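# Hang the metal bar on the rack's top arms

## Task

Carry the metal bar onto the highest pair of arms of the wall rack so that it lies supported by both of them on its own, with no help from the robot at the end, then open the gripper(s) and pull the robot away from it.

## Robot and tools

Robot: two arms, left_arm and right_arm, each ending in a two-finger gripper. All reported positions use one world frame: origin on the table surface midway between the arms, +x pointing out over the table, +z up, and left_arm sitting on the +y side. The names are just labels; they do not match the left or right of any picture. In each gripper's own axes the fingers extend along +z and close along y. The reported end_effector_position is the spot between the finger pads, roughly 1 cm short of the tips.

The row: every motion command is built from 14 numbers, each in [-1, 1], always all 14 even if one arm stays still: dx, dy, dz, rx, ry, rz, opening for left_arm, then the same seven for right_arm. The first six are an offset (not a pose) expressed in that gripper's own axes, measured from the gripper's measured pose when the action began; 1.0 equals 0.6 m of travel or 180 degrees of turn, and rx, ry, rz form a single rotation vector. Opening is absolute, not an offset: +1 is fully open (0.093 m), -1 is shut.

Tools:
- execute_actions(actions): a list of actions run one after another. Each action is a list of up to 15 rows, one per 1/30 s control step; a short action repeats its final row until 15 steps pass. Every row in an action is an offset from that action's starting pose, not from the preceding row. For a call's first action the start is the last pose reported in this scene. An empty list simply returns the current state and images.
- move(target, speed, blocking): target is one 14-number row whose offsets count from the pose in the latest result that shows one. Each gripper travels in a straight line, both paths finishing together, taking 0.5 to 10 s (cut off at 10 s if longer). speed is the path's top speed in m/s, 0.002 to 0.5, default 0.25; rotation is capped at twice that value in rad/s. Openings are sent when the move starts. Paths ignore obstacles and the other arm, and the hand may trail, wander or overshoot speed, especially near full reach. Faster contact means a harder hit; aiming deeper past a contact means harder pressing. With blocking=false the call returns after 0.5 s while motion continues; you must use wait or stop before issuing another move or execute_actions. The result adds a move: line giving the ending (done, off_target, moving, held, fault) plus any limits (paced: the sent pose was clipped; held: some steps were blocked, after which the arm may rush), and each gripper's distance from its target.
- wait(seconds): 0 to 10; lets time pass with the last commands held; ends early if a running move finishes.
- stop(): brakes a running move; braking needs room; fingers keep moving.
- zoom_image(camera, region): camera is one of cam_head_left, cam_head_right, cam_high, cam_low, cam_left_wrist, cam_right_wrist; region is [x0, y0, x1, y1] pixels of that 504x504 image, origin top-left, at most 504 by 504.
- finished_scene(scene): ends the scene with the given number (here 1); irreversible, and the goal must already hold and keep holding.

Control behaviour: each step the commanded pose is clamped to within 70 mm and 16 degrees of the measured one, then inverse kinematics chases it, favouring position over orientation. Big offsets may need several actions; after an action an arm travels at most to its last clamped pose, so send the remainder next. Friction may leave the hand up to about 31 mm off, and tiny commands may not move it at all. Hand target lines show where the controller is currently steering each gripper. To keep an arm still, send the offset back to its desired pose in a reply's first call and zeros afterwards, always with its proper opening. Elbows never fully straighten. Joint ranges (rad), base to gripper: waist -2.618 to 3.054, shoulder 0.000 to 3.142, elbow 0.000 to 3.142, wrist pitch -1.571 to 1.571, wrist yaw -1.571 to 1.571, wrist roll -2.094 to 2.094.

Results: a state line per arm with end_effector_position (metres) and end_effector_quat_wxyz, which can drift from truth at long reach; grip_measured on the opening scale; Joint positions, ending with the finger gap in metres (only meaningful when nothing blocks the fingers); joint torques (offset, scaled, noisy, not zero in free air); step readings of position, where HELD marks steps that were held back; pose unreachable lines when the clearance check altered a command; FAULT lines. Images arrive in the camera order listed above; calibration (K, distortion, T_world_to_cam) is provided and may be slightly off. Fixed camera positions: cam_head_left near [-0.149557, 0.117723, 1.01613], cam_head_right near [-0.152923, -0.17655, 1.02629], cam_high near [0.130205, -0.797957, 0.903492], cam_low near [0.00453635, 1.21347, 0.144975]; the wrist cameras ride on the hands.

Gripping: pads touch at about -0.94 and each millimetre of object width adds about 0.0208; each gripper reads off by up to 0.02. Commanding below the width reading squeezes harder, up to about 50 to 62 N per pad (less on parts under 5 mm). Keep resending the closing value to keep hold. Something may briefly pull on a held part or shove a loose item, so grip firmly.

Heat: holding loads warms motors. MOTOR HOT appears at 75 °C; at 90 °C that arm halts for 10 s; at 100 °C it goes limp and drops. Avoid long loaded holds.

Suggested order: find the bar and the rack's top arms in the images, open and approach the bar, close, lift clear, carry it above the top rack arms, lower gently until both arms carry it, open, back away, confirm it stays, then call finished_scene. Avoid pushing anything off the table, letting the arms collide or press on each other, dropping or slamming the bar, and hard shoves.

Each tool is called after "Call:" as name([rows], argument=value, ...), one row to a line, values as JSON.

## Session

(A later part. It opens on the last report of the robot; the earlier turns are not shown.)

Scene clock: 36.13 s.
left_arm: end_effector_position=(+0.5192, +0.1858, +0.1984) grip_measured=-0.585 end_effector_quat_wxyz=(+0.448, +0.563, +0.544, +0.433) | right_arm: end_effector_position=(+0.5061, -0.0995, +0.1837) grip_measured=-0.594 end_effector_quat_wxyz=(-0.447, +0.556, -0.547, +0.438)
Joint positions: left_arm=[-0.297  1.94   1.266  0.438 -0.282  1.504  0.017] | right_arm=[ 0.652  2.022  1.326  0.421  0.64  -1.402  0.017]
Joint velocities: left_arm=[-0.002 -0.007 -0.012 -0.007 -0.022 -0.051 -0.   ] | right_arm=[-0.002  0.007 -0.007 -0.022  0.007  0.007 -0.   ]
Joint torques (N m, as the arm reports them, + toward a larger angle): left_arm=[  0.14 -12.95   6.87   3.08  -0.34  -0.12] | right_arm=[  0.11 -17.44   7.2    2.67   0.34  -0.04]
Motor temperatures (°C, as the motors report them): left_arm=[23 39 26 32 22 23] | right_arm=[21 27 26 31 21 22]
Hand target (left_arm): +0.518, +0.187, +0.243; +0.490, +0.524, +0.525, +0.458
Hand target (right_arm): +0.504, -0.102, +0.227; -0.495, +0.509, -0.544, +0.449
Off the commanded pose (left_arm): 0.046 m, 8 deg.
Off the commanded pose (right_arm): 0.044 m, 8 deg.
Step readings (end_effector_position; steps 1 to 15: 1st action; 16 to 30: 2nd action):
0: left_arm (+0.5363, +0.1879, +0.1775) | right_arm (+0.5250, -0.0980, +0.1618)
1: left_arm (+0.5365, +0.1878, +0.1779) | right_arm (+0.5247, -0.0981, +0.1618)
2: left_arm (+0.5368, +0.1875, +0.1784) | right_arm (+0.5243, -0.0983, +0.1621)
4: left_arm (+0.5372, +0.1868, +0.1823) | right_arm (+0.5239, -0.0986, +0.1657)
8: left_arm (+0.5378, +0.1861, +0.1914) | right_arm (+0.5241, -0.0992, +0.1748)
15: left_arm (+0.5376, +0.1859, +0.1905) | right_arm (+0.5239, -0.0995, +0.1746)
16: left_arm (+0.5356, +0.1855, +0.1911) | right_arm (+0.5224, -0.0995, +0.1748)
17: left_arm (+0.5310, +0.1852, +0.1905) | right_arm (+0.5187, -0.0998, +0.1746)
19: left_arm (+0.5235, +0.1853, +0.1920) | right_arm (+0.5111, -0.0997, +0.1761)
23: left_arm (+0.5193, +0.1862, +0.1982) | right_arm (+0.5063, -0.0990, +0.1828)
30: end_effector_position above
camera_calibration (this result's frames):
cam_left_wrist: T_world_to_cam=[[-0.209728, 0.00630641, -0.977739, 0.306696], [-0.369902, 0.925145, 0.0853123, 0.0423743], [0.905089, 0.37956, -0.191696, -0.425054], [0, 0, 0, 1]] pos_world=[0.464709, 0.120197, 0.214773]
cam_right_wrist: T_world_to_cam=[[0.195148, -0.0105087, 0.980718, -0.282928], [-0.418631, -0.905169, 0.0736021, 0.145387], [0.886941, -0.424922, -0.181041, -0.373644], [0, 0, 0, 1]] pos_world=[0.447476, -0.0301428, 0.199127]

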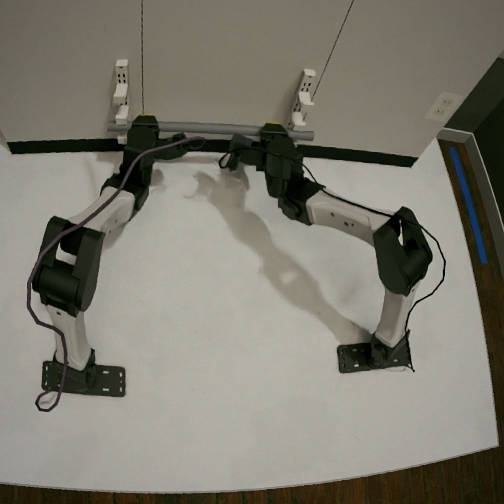

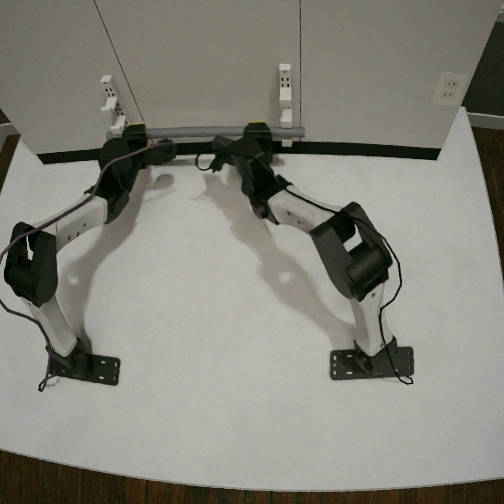

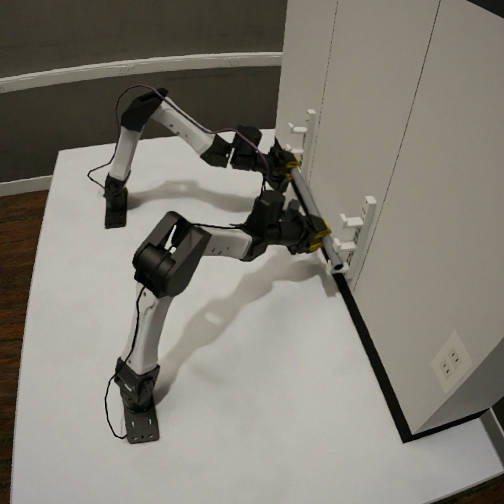

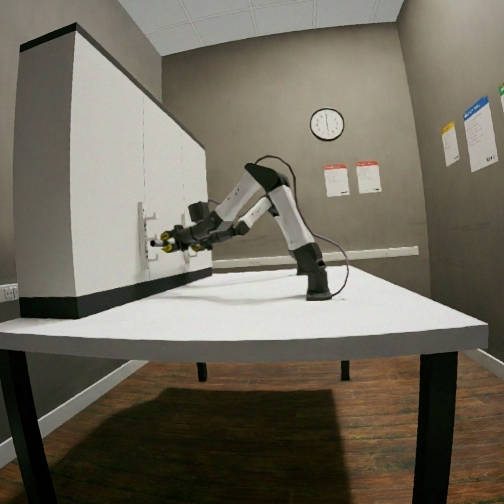

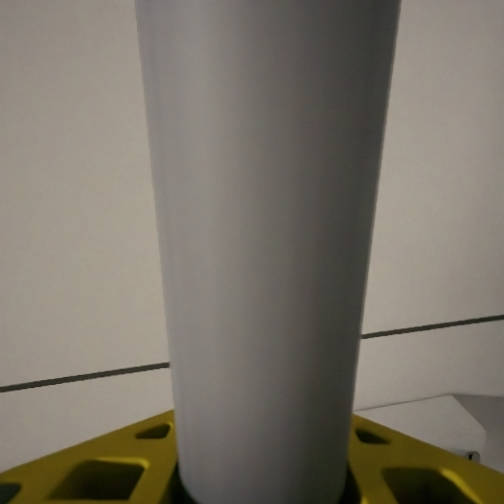

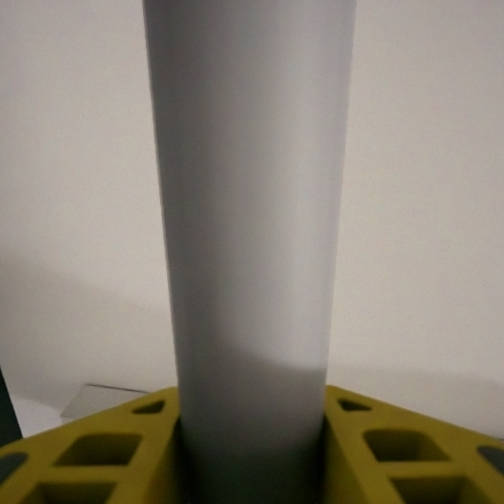

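Call:
execute_actions([
  [[0,0.05,-0.085,-0.04,0,-0.012,-0.8,0,-0.05,-0.08,0.036,0,0.025,-0.8]],
  [[0,0.17,-0.04,-0.04,0,-0.012,-0.8,-0.008,-0.17,-0.04,0.036,0,0.025,-0.8]],
  [[0,0.17,-0.035,-0.04,0,-0.012,-0.8,-0.008,-0.17,-0.035,0.036,0,0.025,-0.8]],
  [[0,0.17,-0.035,-0.04,0,-0.012,-0.8,-0.008,-0.17,-0.035,0.036,0,0.025,-0.8]],
])

Call:
wait(seconds=0.2)

Scene clock: 40.17 s.
left_arm: end_effector_position=(+0.4693, +0.1880, +0.3928) grip_measured=-0.584 end_effector_quat_wxyz=(+0.468, +0.548, +0.522, +0.457) | right_arm: end_effector_position=(+0.4616, -0.0958, +0.3733) grip_measured=-0.594 end_effector_quat_wxyz=(-0.468, +0.534, -0.534, +0.459)
Joint positions: left_arm=[-0.336  1.67   1.639 -0.122 -0.324  1.534  0.017] | right_arm=[ 0.735  1.797  1.718 -0.113  0.739 -1.431  0.017]
Joint velocities: left_arm=[-0.002 -0.007  0.012 -0.168 -0.066 -0.037 -0.   ] | right_arm=[-0.002 -0.007 -0.007 -0.125  0.007  0.198 -0.001]
Joint torques (N m, as the arm reports them, + toward a larger angle): left_arm=[-0.24 -8.03  9.92  2.96 -0.22 -0.22] | right_arm=[  0.59 -11.59  11.54   2.37   0.31   0.  ]
Motor temperatures (°C, as the motors report them): left_arm=[23 40 27 34 22 23] | right_arm=[21 29 27 33 21 22]
Hand target (left_arm): +0.467, +0.187, +0.424; +0.500, +0.516, +0.514, +0.469
Hand target (right_arm): +0.459, -0.095, +0.406; -0.504, +0.496, -0.536, +0.460
Off the commanded pose (left_arm): 0.032 m, 6 deg.
Off the commanded pose (right_arm): 0.034 m, 6 deg.
Step readings (end_effector_position; steps 1 to 15: 1st action; 16 to 30: 2nd action; 31 to 45: 3rd action; 46 to 60: 4th action):
0: left_arm (+0.5192, +0.1858, +0.1984) | right_arm (+0.5061, -0.0995, +0.1837)
1: left_arm (+0.5147, +0.1856, +0.1979) | right_arm (+0.5024, -0.0993, +0.1830)
2: left_arm (+0.5043, +0.1852, +0.1951) | right_arm (+0.4939, -0.0995, +0.1806)
4: left_arm (+0.4860, +0.1861, +0.1907) | right_arm (+0.4761, -0.0988, +0.1759)
8: left_arm (+0.4750, +0.1878, +0.1907) | right_arm (+0.4645, -0.0974, +0.1758)
15: left_arm (+0.4750, +0.1870, +0.1945) | right_arm (+0.4648, -0.0980, +0.1798)
16: left_arm (+0.4743, +0.1871, +0.1957) | right_arm (+0.4642, -0.0981, +0.1807)
17: left_arm (+0.4726, +0.1871, +0.1969) | right_arm (+0.4627, -0.0983, +0.1816)
19: left_arm (+0.4700, +0.1872, +0.2074) | right_arm (+0.4600, -0.0978, +0.1907)
23: left_arm (+0.4696, +0.1876, +0.2400) | right_arm (+0.4597, -0.0971, +0.2223)
30: left_arm (+0.4714, +0.1873, +0.2587) | right_arm (+0.4615, -0.0975, +0.2419)
31: left_arm (+0.4711, +0.1871, +0.2584) | right_arm (+0.4611, -0.0973, +0.2418)
32: left_arm (+0.4712, +0.1871, +0.2589) | right_arm (+0.4611, -0.0973, +0.2421)
34: left_arm (+0.4713, +0.1871, +0.2684) | right_arm (+0.4615, -0.0972, +0.2503)
38: left_arm (+0.4715, +0.1873, +0.2982) | right_arm (+0.4623, -0.0969, +0.2787)
45: left_arm (+0.4723, +0.1872, +0.3209) | right_arm (+0.4635, -0.0970, +0.3026)
46: left_arm (+0.4719, +0.1874, +0.3218) | right_arm (+0.4630, -0.0970, +0.3036)
47: left_arm (+0.4719, +0.1874, +0.3234) | right_arm (+0.4631, -0.0969, +0.3050)
49: left_arm (+0.4719, +0.1875, +0.3360) | right_arm (+0.4635, -0.0963, +0.3163)
53: left_arm (+0.4712, +0.1882, +0.3723) | right_arm (+0.4636, -0.0953, +0.3515)
60: end_effector_position above
camera_calibration (this result's frames):
cam_left_wrist: T_world_to_cam=[[-0.129195, 0.0157579, -0.991494, 0.452086], [-0.372997, 0.92567, 0.0633145, 0.0153283], [0.918794, 0.378004, -0.113714, -0.380282], [0, 0, 0, 1]] pos_world=[0.413526, 0.122435, 0.404026]
cam_right_wrist: T_world_to_cam=[[0.118831, -0.019907, 0.992715, -0.430382], [-0.430549, -0.901947, 0.0334511, 0.137015], [0.894711, -0.431387, -0.11575, -0.326882], [0, 0, 0, 1]] pos_world=[0.402599, -0.0260001, 0.384826]

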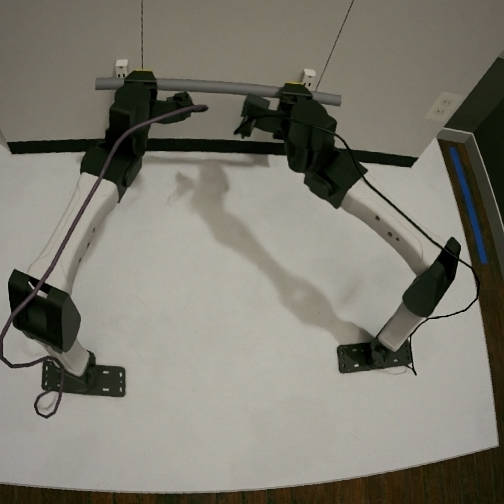

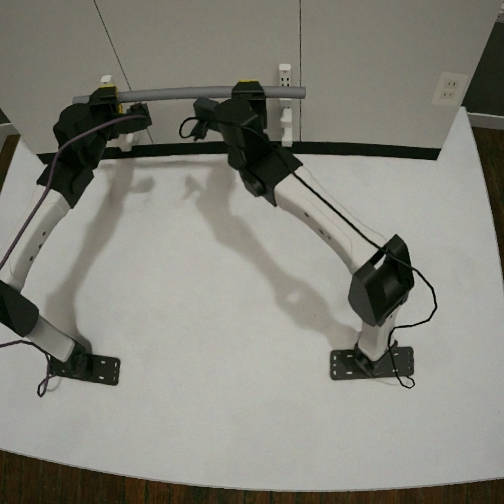

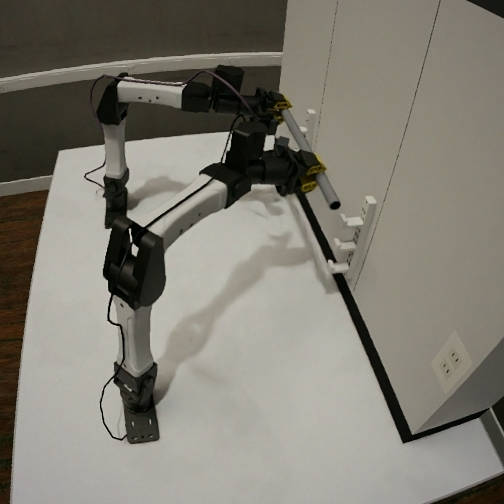

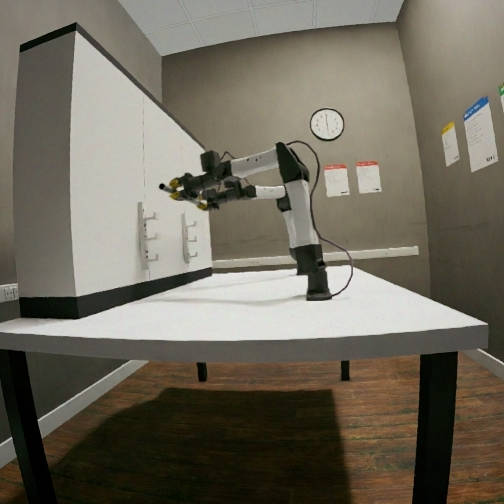

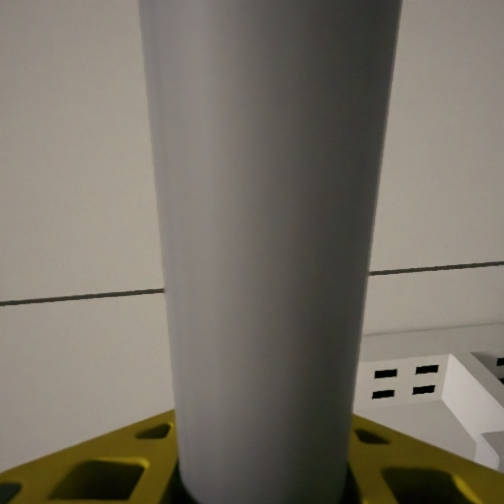

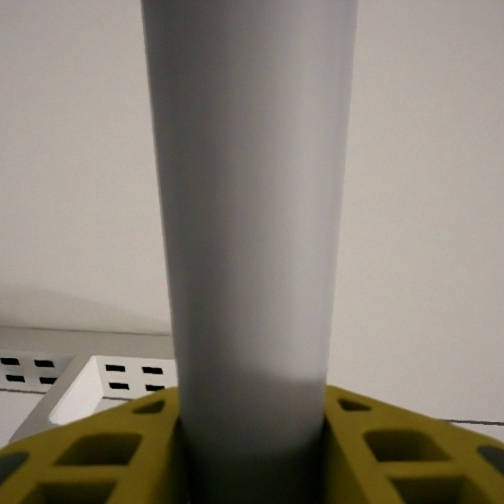

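Scene clock: 40.37 s.
left_arm: end_effector_position=(+0.4685, +0.1886, +0.3873) grip_measured=-0.584 end_effector_quat_wxyz=(+0.460, +0.553, +0.527, +0.452) | right_arm: end_effector_position=(+0.4623, -0.0952, +0.3669) grip_measured=-0.594 end_effector_quat_wxyz=(-0.463, +0.538, -0.538, +0.455)
Joint positions: left_arm=[-0.336  1.67   1.639 -0.146 -0.326  1.528  0.017] | right_arm=[ 0.735  1.803  1.718 -0.13   0.739 -1.415  0.017]
Joint velocities: left_arm=[-0.002  0.002  0.002 -0.066 -0.066  0.007 -0.001] | right_arm=[ 0.007  0.012 -0.002 -0.037 -0.007  0.051 -0.001]
Joint torques (N m, as the arm reports them, + toward a larger angle): left_arm=[-0.4  -8.08  9.98  2.97 -0.24 -0.18] | right_arm=[  0.63 -12.31  11.37   2.43   0.31  -0.09]
Motor temperatures (°C, as the motors report them): left_arm=[23 40 27 34 22 23] | right_arm=[21 29 27 33 21 22]
Hand target (left_arm): +0.467, +0.187, +0.424; +0.500, +0.516, +0.514, +0.469
Hand target (right_arm): +0.459, -0.095, +0.406; -0.504, +0.496, -0.536, +0.460
Off the commanded pose (left_arm): 0.038 m, 7 deg.
Off the commanded pose (right_arm): 0.040 m, 7 deg.
wait: 0.20 s; no rest
camera_calibration (this result's frames):
cam_left_wrist: T_world_to_cam=[[-0.151219, 0.0180134, -0.988336, 0.455251], [-0.374092, 0.924428, 0.0740861, 0.01134], [0.91498, 0.380932, -0.133052, -0.371651], [0, 0, 0, 1]] pos_world=[0.413138, 0.12289, 0.399652]
cam_right_wrist: T_world_to_cam=[[0.135943, -0.0193875, 0.990527, -0.431066], [-0.432007, -0.900908, 0.0416567, 0.135798], [0.891566, -0.433577, -0.130848, -0.321151], [0, 0, 0, 1]] pos_world=[0.403594, -0.0252592, 0.379304]

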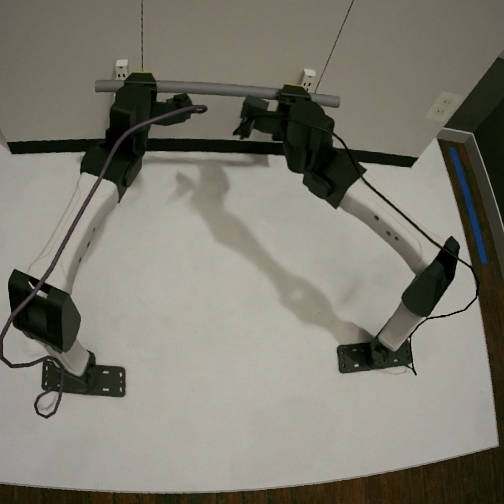

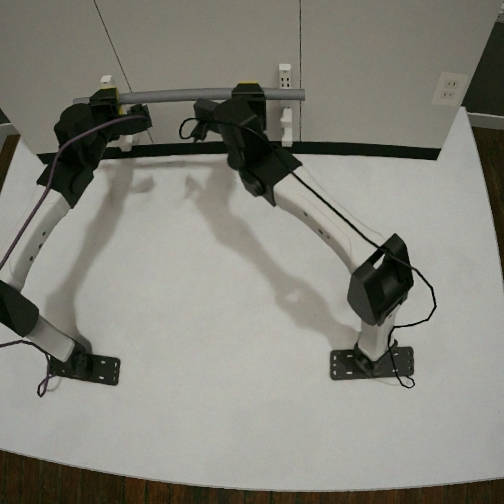

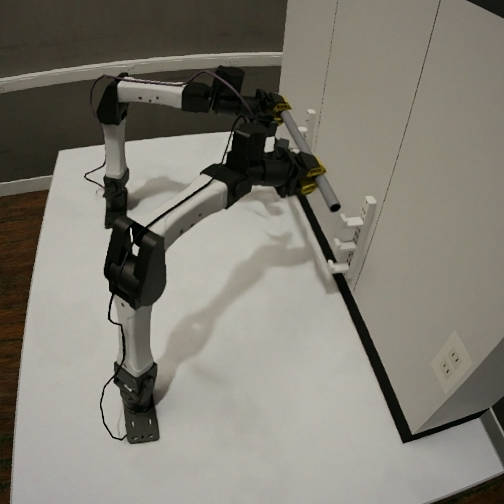

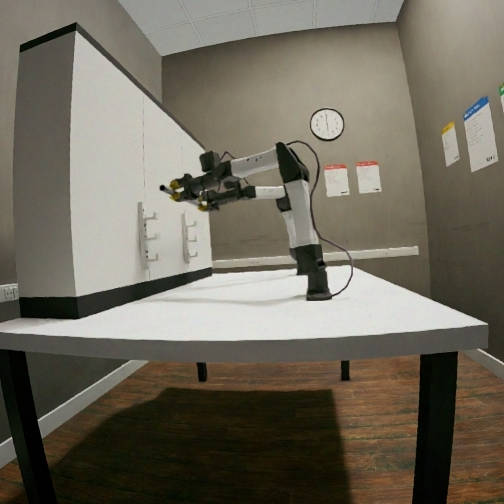

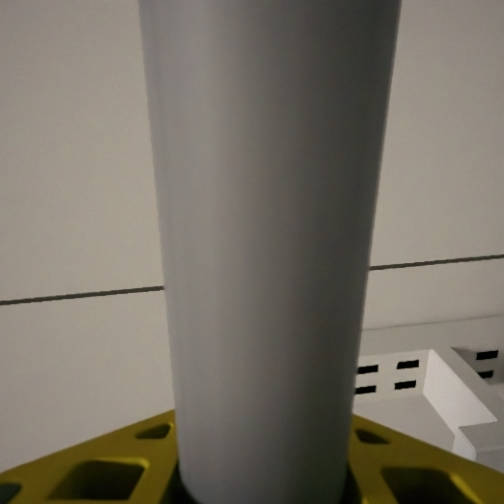

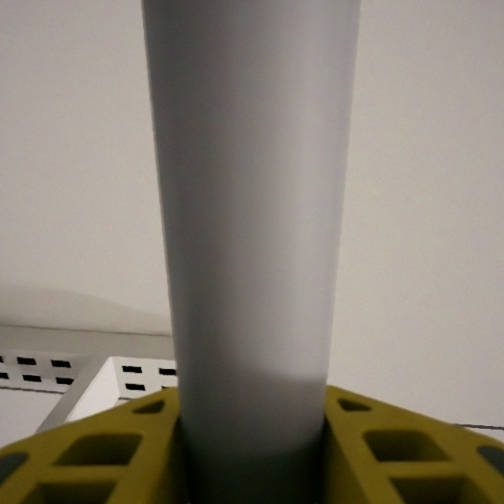

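Call:
execute_actions([
  [[0,0.05,0.06,-0.035,0,-0.015,-0.8,0,-0.058,0.055,0.032,0,0.022,-0.8]],
  [[0,0.05,0.06,-0.035,0,-0.015,-0.8,0,-0.058,0.057,0.032,0,0.022,-0.8]],
])

Scene clock: 43.40 s.
left_arm: end_effector_position=(+0.5485, +0.1849, +0.3205) grip_measured=-0.585 end_effector_quat_wxyz=(+0.442, +0.563, +0.550, +0.429) | right_arm: end_effector_position=(+0.5377, -0.0992, +0.3050) grip_measured=-0.594 end_effector_quat_wxyz=(-0.429, +0.551, -0.558, +0.448)
Joint positions: left_arm=[-0.28   1.969  1.818 -0.101 -0.273  1.498  0.017] | right_arm=[ 0.622  2.045  1.87  -0.118  0.654 -1.405  0.017]
Joint velocities: left_arm=[-0.007 -0.012 -0.002  0.051 -0.037 -0.051  0.001] | right_arm=[ 0.012  0.002  0.012  0.007 -0.051  0.022  0.001]
Joint torques (N m, as the arm reports them, + toward a larger angle): left_arm=[ -0.1  -12.73  10.17   3.01  -0.18  -0.07] | right_arm=[  0.08 -17.1   11.71   2.59   0.22  -0.14]
Motor temperatures (°C, as the motors report them): left_arm=[23 40 28 35 22 23] | right_arm=[21 30 28 33 21 22]
Hand target (left_arm): +0.545, +0.187, +0.378; +0.492, +0.519, +0.527, +0.459
Hand target (right_arm): +0.534, -0.101, +0.365; -0.488, +0.501, -0.545, +0.463
Off the commanded pose (left_arm): 0.058 m, 9 deg.
Off the commanded pose (right_arm): 0.061 m, 9 deg.
Step readings (end_effector_position; steps 1 to 15: 1st action; 16 to 30: 2nd action):
0: left_arm (+0.4684, +0.1887, +0.3867) | right_arm (+0.4621, -0.0951, +0.3661)
1: left_arm (+0.4716, +0.1885, +0.3853) | right_arm (+0.4647, -0.0950, +0.3653)
2: left_arm (+0.4783, +0.1888, +0.3865) | right_arm (+0.4701, -0.0949, +0.3667)
4: left_arm (+0.4923, +0.1871, +0.3827) | right_arm (+0.4832, -0.0965, +0.3638)
8: left_arm (+0.5070, +0.1855, +0.3607) | right_arm (+0.4979, -0.0981, +0.3436)
15: left_arm (+0.5090, +0.1865, +0.3563) | right_arm (+0.4997, -0.0968, +0.3385)
16: left_arm (+0.5124, +0.1868, +0.3541) | right_arm (+0.5027, -0.0974, +0.3372)
17: left_arm (+0.5192, +0.1868, +0.3556) | right_arm (+0.5086, -0.0973, +0.3382)
19: left_arm (+0.5333, +0.1855, +0.3514) | right_arm (+0.5221, -0.0987, +0.3351)
23: left_arm (+0.5468, +0.1838, +0.3278) | right_arm (+0.5362, -0.1002, +0.3127)
30: end_effector_position above
camera_calibration (this result's frames):
cam_left_wrist: T_world_to_cam=[[-0.225102, 0.000889235, -0.974335, 0.440545], [-0.377218, 0.921935, 0.0879908, 0.0474068], [0.898352, 0.387344, -0.207194, -0.420593], [0, 0, 0, 1]] pos_world=[0.49489, 0.118816, 0.337922]
cam_right_wrist: T_world_to_cam=[[0.207033, -0.00194871, 0.978332, -0.412895], [-0.455763, -0.885051, 0.0946848, 0.165497], [0.865689, -0.465491, -0.184123, -0.371296], [0, 0, 0, 1]] pos_world=[0.482337, -0.0271662, 0.319914]

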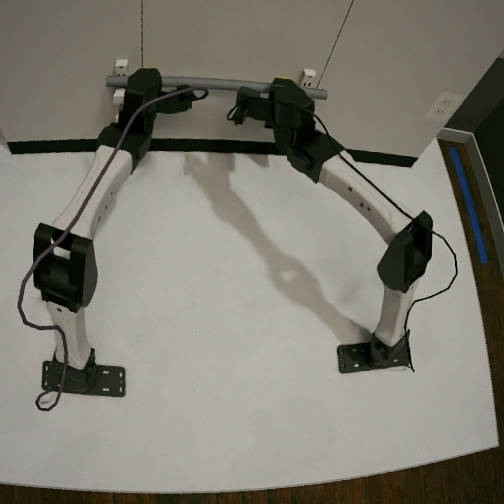

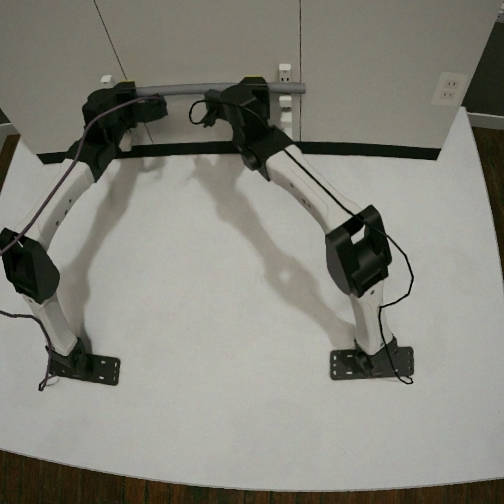

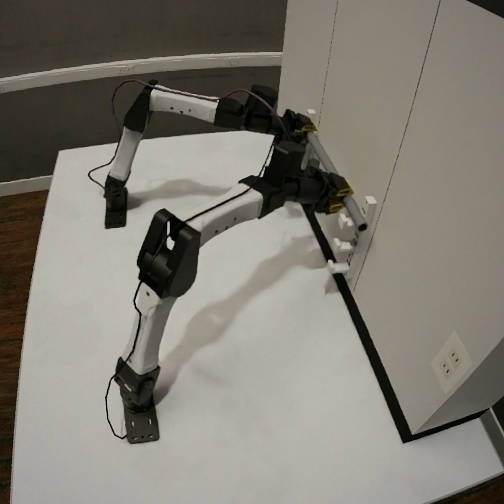

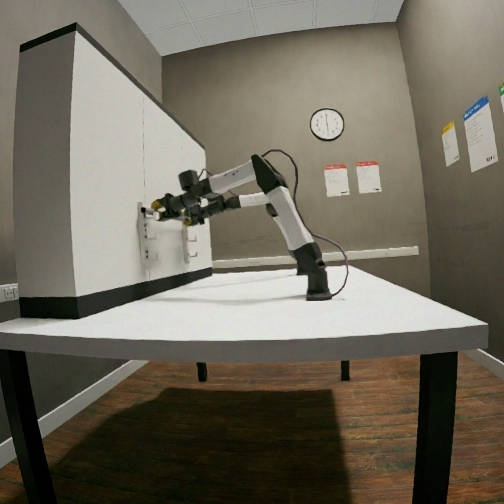

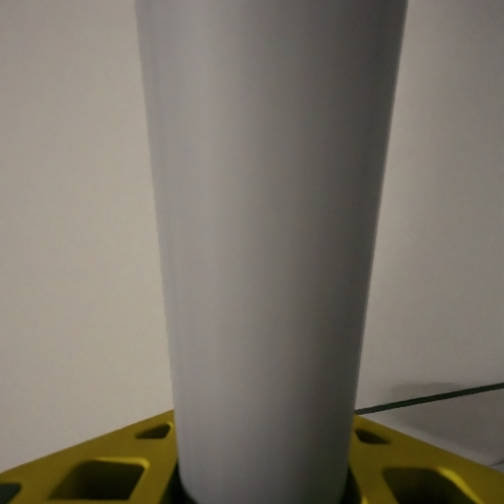

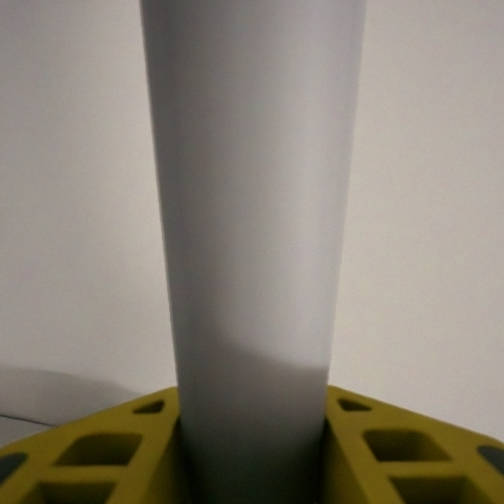

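Call:
execute_actions([
  [[0,0.03,0,-0.02,0,-0.006,-0.8,0,-0.03,0,0.018,0,0.012,-0.8]],
  [[0,0.015,0,-0.01,0,0,-0.8,0,-0.015,0,0.01,0,0.006,-0.8]],
  [[0,0,0,0,0,0,-0.8,0,0,0,0,0,0,-0.8]],
  [[0,0,0,0,0,0,0.2,0,0,0,0,0,0,0.2]],
])

Scene clock: 46.70 s.
left_arm: end_effector_position=(+0.5489, +0.1843, +0.3077) grip_measured=+0.198 end_effector_quat_wxyz=(+0.432, +0.570, +0.559, +0.418) | right_arm: end_effector_position=(+0.5384, -0.0999, +0.2948) grip_measured=+0.198 end_effector_quat_wxyz=(-0.419, +0.557, -0.563, +0.443)
Joint positions: left_arm=[-0.28   1.98   1.818 -0.129 -0.271  1.484  0.055] | right_arm=[ 0.62   2.054  1.87  -0.143  0.651 -1.391  0.055]
Joint velocities: left_arm=[ 0.007 -0.002 -0.002 -0.007 -0.007  0.022  0.   ] | right_arm=[ 0.012  0.012 -0.002 -0.051 -0.007  0.007 -0.   ]
Joint torques (N m, as the arm reports them, + toward a larger angle): left_arm=[ -0.06 -10.45   7.29   2.18  -0.13  -0.12] | right_arm=[ -0.32 -14.08   8.03   1.85   0.15   0.  ]
Motor temperatures (°C, as the motors report them): left_arm=[23 40 28 35 22 23] | right_arm=[21 31 28 34 21 22]
Hand target (left_arm): +0.549, +0.184, +0.308; +0.433, +0.570, +0.559, +0.419
Hand target (right_arm): +0.538, -0.100, +0.295; -0.420, +0.557, -0.563, +0.443
Off the commanded pose (left_arm): 0.000 m, 0 deg.
Off the commanded pose (right_arm): 0.000 m, 0 deg.
Step readings (end_effector_position; steps 1 to 15: 1st action; 16 to 30: 2nd action; 31 to 45: 3rd action; 46 to 60: 4th action):
0: left_arm (+0.5484, +0.1849, +0.3203) | right_arm (+0.5377, -0.0992, +0.3050)
1: left_arm (+0.5486, +0.1848, +0.3194) | right_arm (+0.5378, -0.0992, +0.3043)
2: left_arm (+0.5486, +0.1848, +0.3191) | right_arm (+0.5377, -0.0992, +0.3037)
4: left_arm (+0.5490, +0.1847, +0.3165) | right_arm (+0.5381, -0.0995, +0.3012)
8: left_arm (+0.5494, +0.1845, +0.3123) | right_arm (+0.5390, -0.0997, +0.2970)
15: left_arm (+0.5493, +0.1845, +0.3122) | right_arm (+0.5390, -0.0998, +0.2968)
16: left_arm (+0.5493, +0.1845, +0.3112) | right_arm (+0.5389, -0.0998, +0.2964)
17: left_arm (+0.5493, +0.1844, +0.3104) | right_arm (+0.5388, -0.0998, +0.2960)
19: left_arm (+0.5493, +0.1844, +0.3092) | right_arm (+0.5387, -0.0998, +0.2958)
23: left_arm (+0.5493, +0.1844, +0.3091) | right_arm (+0.5387, -0.0998, +0.2956)
30: left_arm (+0.5492, +0.1844, +0.3090) | right_arm (+0.5387, -0.0998, +0.2956)
31: left_arm (+0.5491, +0.1843, +0.3084) | right_arm (+0.5385, -0.0998, +0.2951)
32: left_arm (+0.5490, +0.1843, +0.3080) | right_arm (+0.5385, -0.0998, +0.2948)
34: left_arm (+0.5490, +0.1843, +0.3080) | right_arm (+0.5385, -0.0998, +0.2948)
38: left_arm (+0.5490, +0.1843, +0.3080) | right_arm (+0.5385, -0.0998, +0.2948)
45: left_arm (+0.5490, +0.1843, +0.3080) | right_arm (+0.5385, -0.0998, +0.2948)
46: left_arm (+0.5489, +0.1843, +0.3078) | right_arm (+0.5384, -0.0999, +0.2948)
47: left_arm (+0.5489, +0.1843, +0.3078) | right_arm (+0.5384, -0.0999, +0.2948)
49: left_arm (+0.5489, +0.1843, +0.3078) | right_arm (+0.5384, -0.0999, +0.2948)
53: left_arm (+0.5489, +0.1843, +0.3077) | right_arm (+0.5384, -0.0999, +0.2948)
60: end_effector_position above
camera_calibration (this result's frames):
cam_left_wrist: T_world_to_cam=[[-0.261613, -0.00143521, -0.965172, 0.445801], [-0.374573, 0.921772, 0.100158, 0.0440658], [0.889525, 0.38773, -0.241685, -0.408008], [0, 0, 0, 1]] pos_world=[0.496066, 0.118218, 0.327252]
cam_right_wrist: T_world_to_cam=[[0.233625, 0.00328371, 0.972321, -0.415059], [-0.455415, -0.883154, 0.112408, 0.161014], [0.859079, -0.469071, -0.204832, -0.364801], [0, 0, 0, 1]] pos_world=[0.483689, -0.027554, 0.310749]

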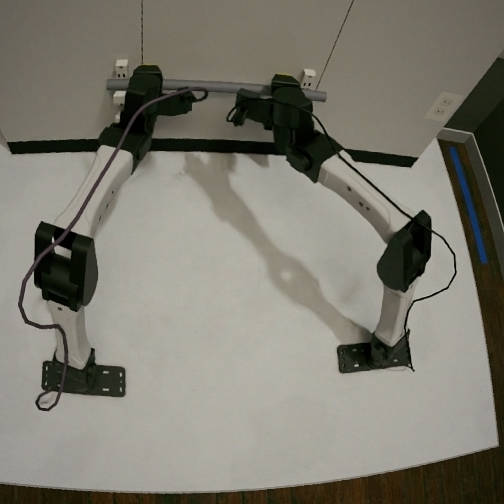

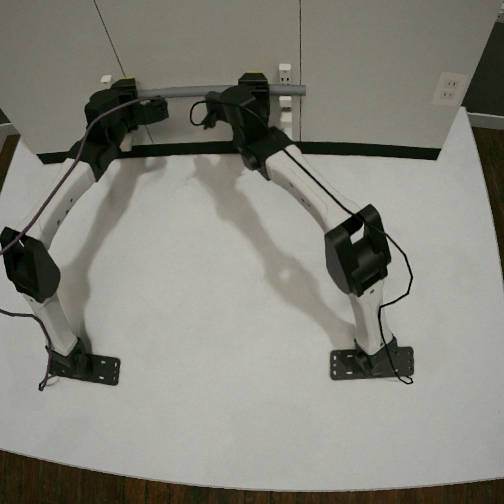

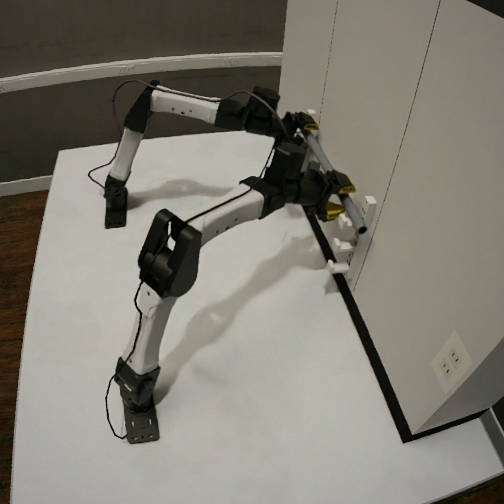

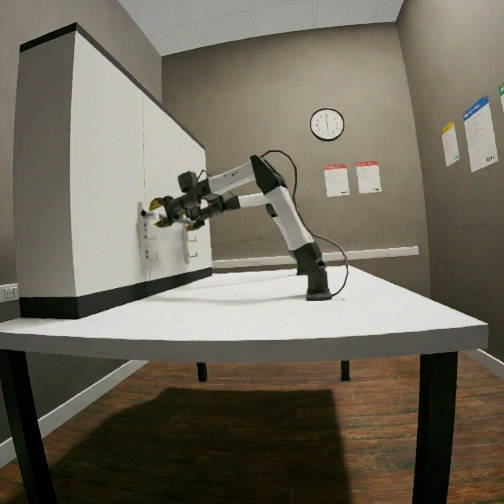

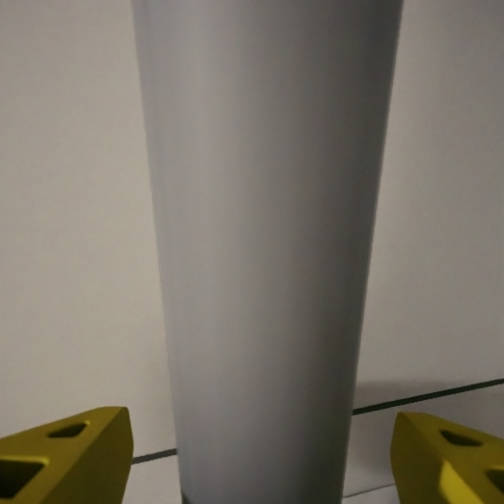

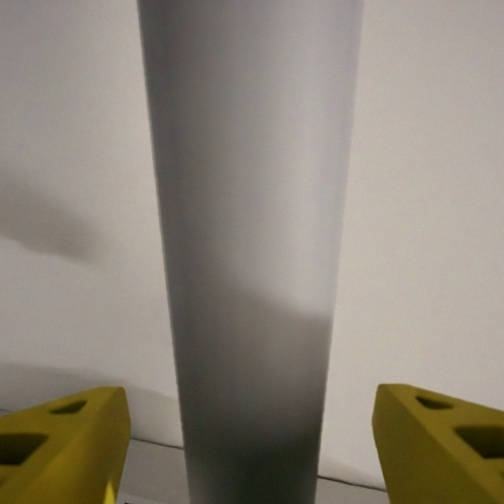

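Call:
move(target=[0.03,0,-0.27,0,0,0,0.6,0.04,0,-0.27,0,0,0,0.6])

Scene clock: 48.63 s.
left_arm: end_effector_position=(+0.3967, +0.2063, +0.3534) grip_measured=+0.598 end_effector_quat_wxyz=(+0.431, +0.572, +0.557, +0.420) | right_arm: end_effector_position=(+0.3853, -0.1189, +0.3442) grip_measured=+0.598 end_effector_quat_wxyz=(-0.430, +0.550, -0.560, +0.445)
Joint positions: left_arm=[-0.365  1.412  1.36  -0.245 -0.353  1.466  0.074] | right_arm=[ 0.848  1.567  1.456 -0.257  0.866 -1.293  0.074]
Joint velocities: left_arm=[ 0.007 -0.027 -0.002 -0.007 -0.037 -0.007 -0.001] | right_arm=[-0.027  0.012  0.007 -0.037 -0.007  0.007  0.   ]
Joint torques (N m, as the arm reports them, + toward a larger angle): left_arm=[-0.59 -6.36  6.17  2.22 -0.26 -0.27] | right_arm=[ 0.47 -9.51  5.8   1.68  0.31  0.03]
Motor temperatures (°C, as the motors report them): left_arm=[23 40 28 35 22 23] | right_arm=[21 31 28 33 21 22]
Hand target (left_arm): +0.393, +0.205, +0.352; +0.432, +0.570, +0.559, +0.418
Hand target (right_arm): +0.381, -0.121, +0.335; -0.420, +0.557, -0.560, +0.447
Off the commanded pose (left_arm): 0.003 m, 0 deg.
Off the commanded pose (right_arm): 0.009 m, 2 deg.
move: done
camera_calibration (this result's frames):
cam_left_wrist: T_world_to_cam=[[-0.260039, 0.00604715, -0.965579, 0.448106], [-0.373242, 0.921625, 0.106289, -0.0405162], [0.890545, 0.388034, -0.237402, -0.272096], [0, 0, 0, 1]] pos_world=[0.343716, 0.140214, 0.372392]
cam_right_wrist: T_world_to_cam=[[0.210947, -0.00934362, 0.977453, -0.421789], [-0.455506, -0.885688, 0.0898376, 0.0764118], [0.864879, -0.464187, -0.191089, -0.238412], [0, 0, 0, 1]] pos_world=[0.329978, -0.0469316, 0.359856]

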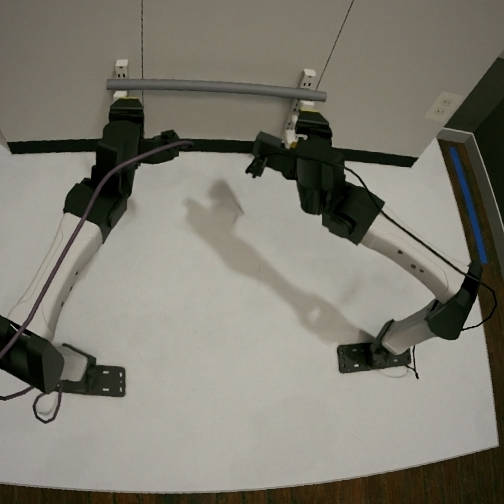

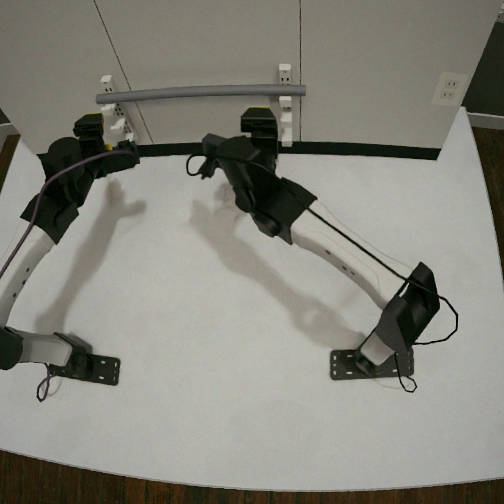

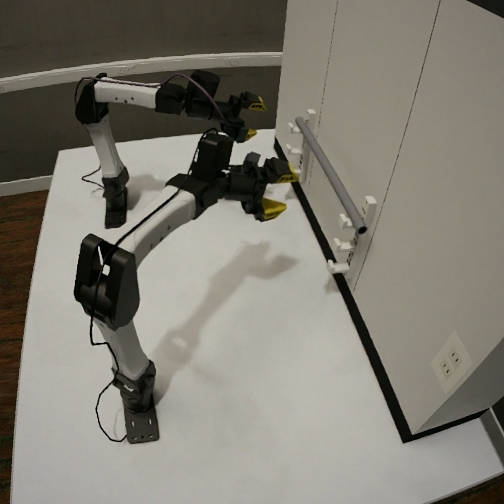

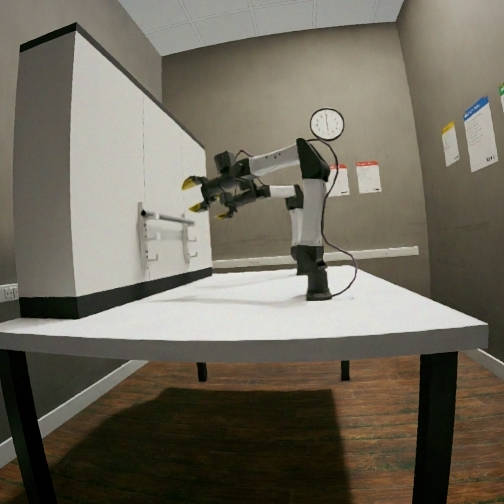

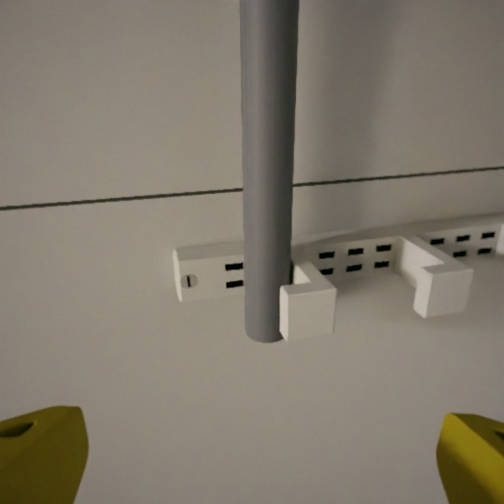

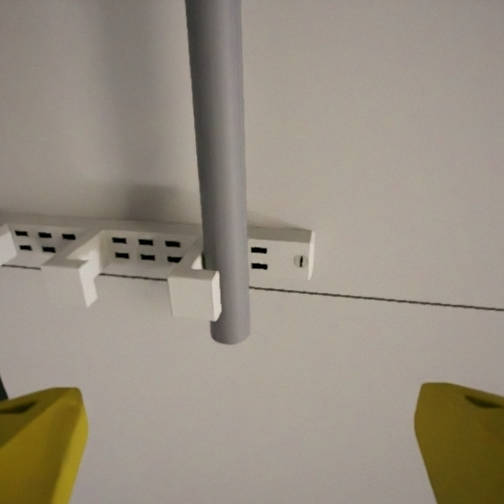

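Call:
finished_scene(scene=1)

The scene is finished: the task was done.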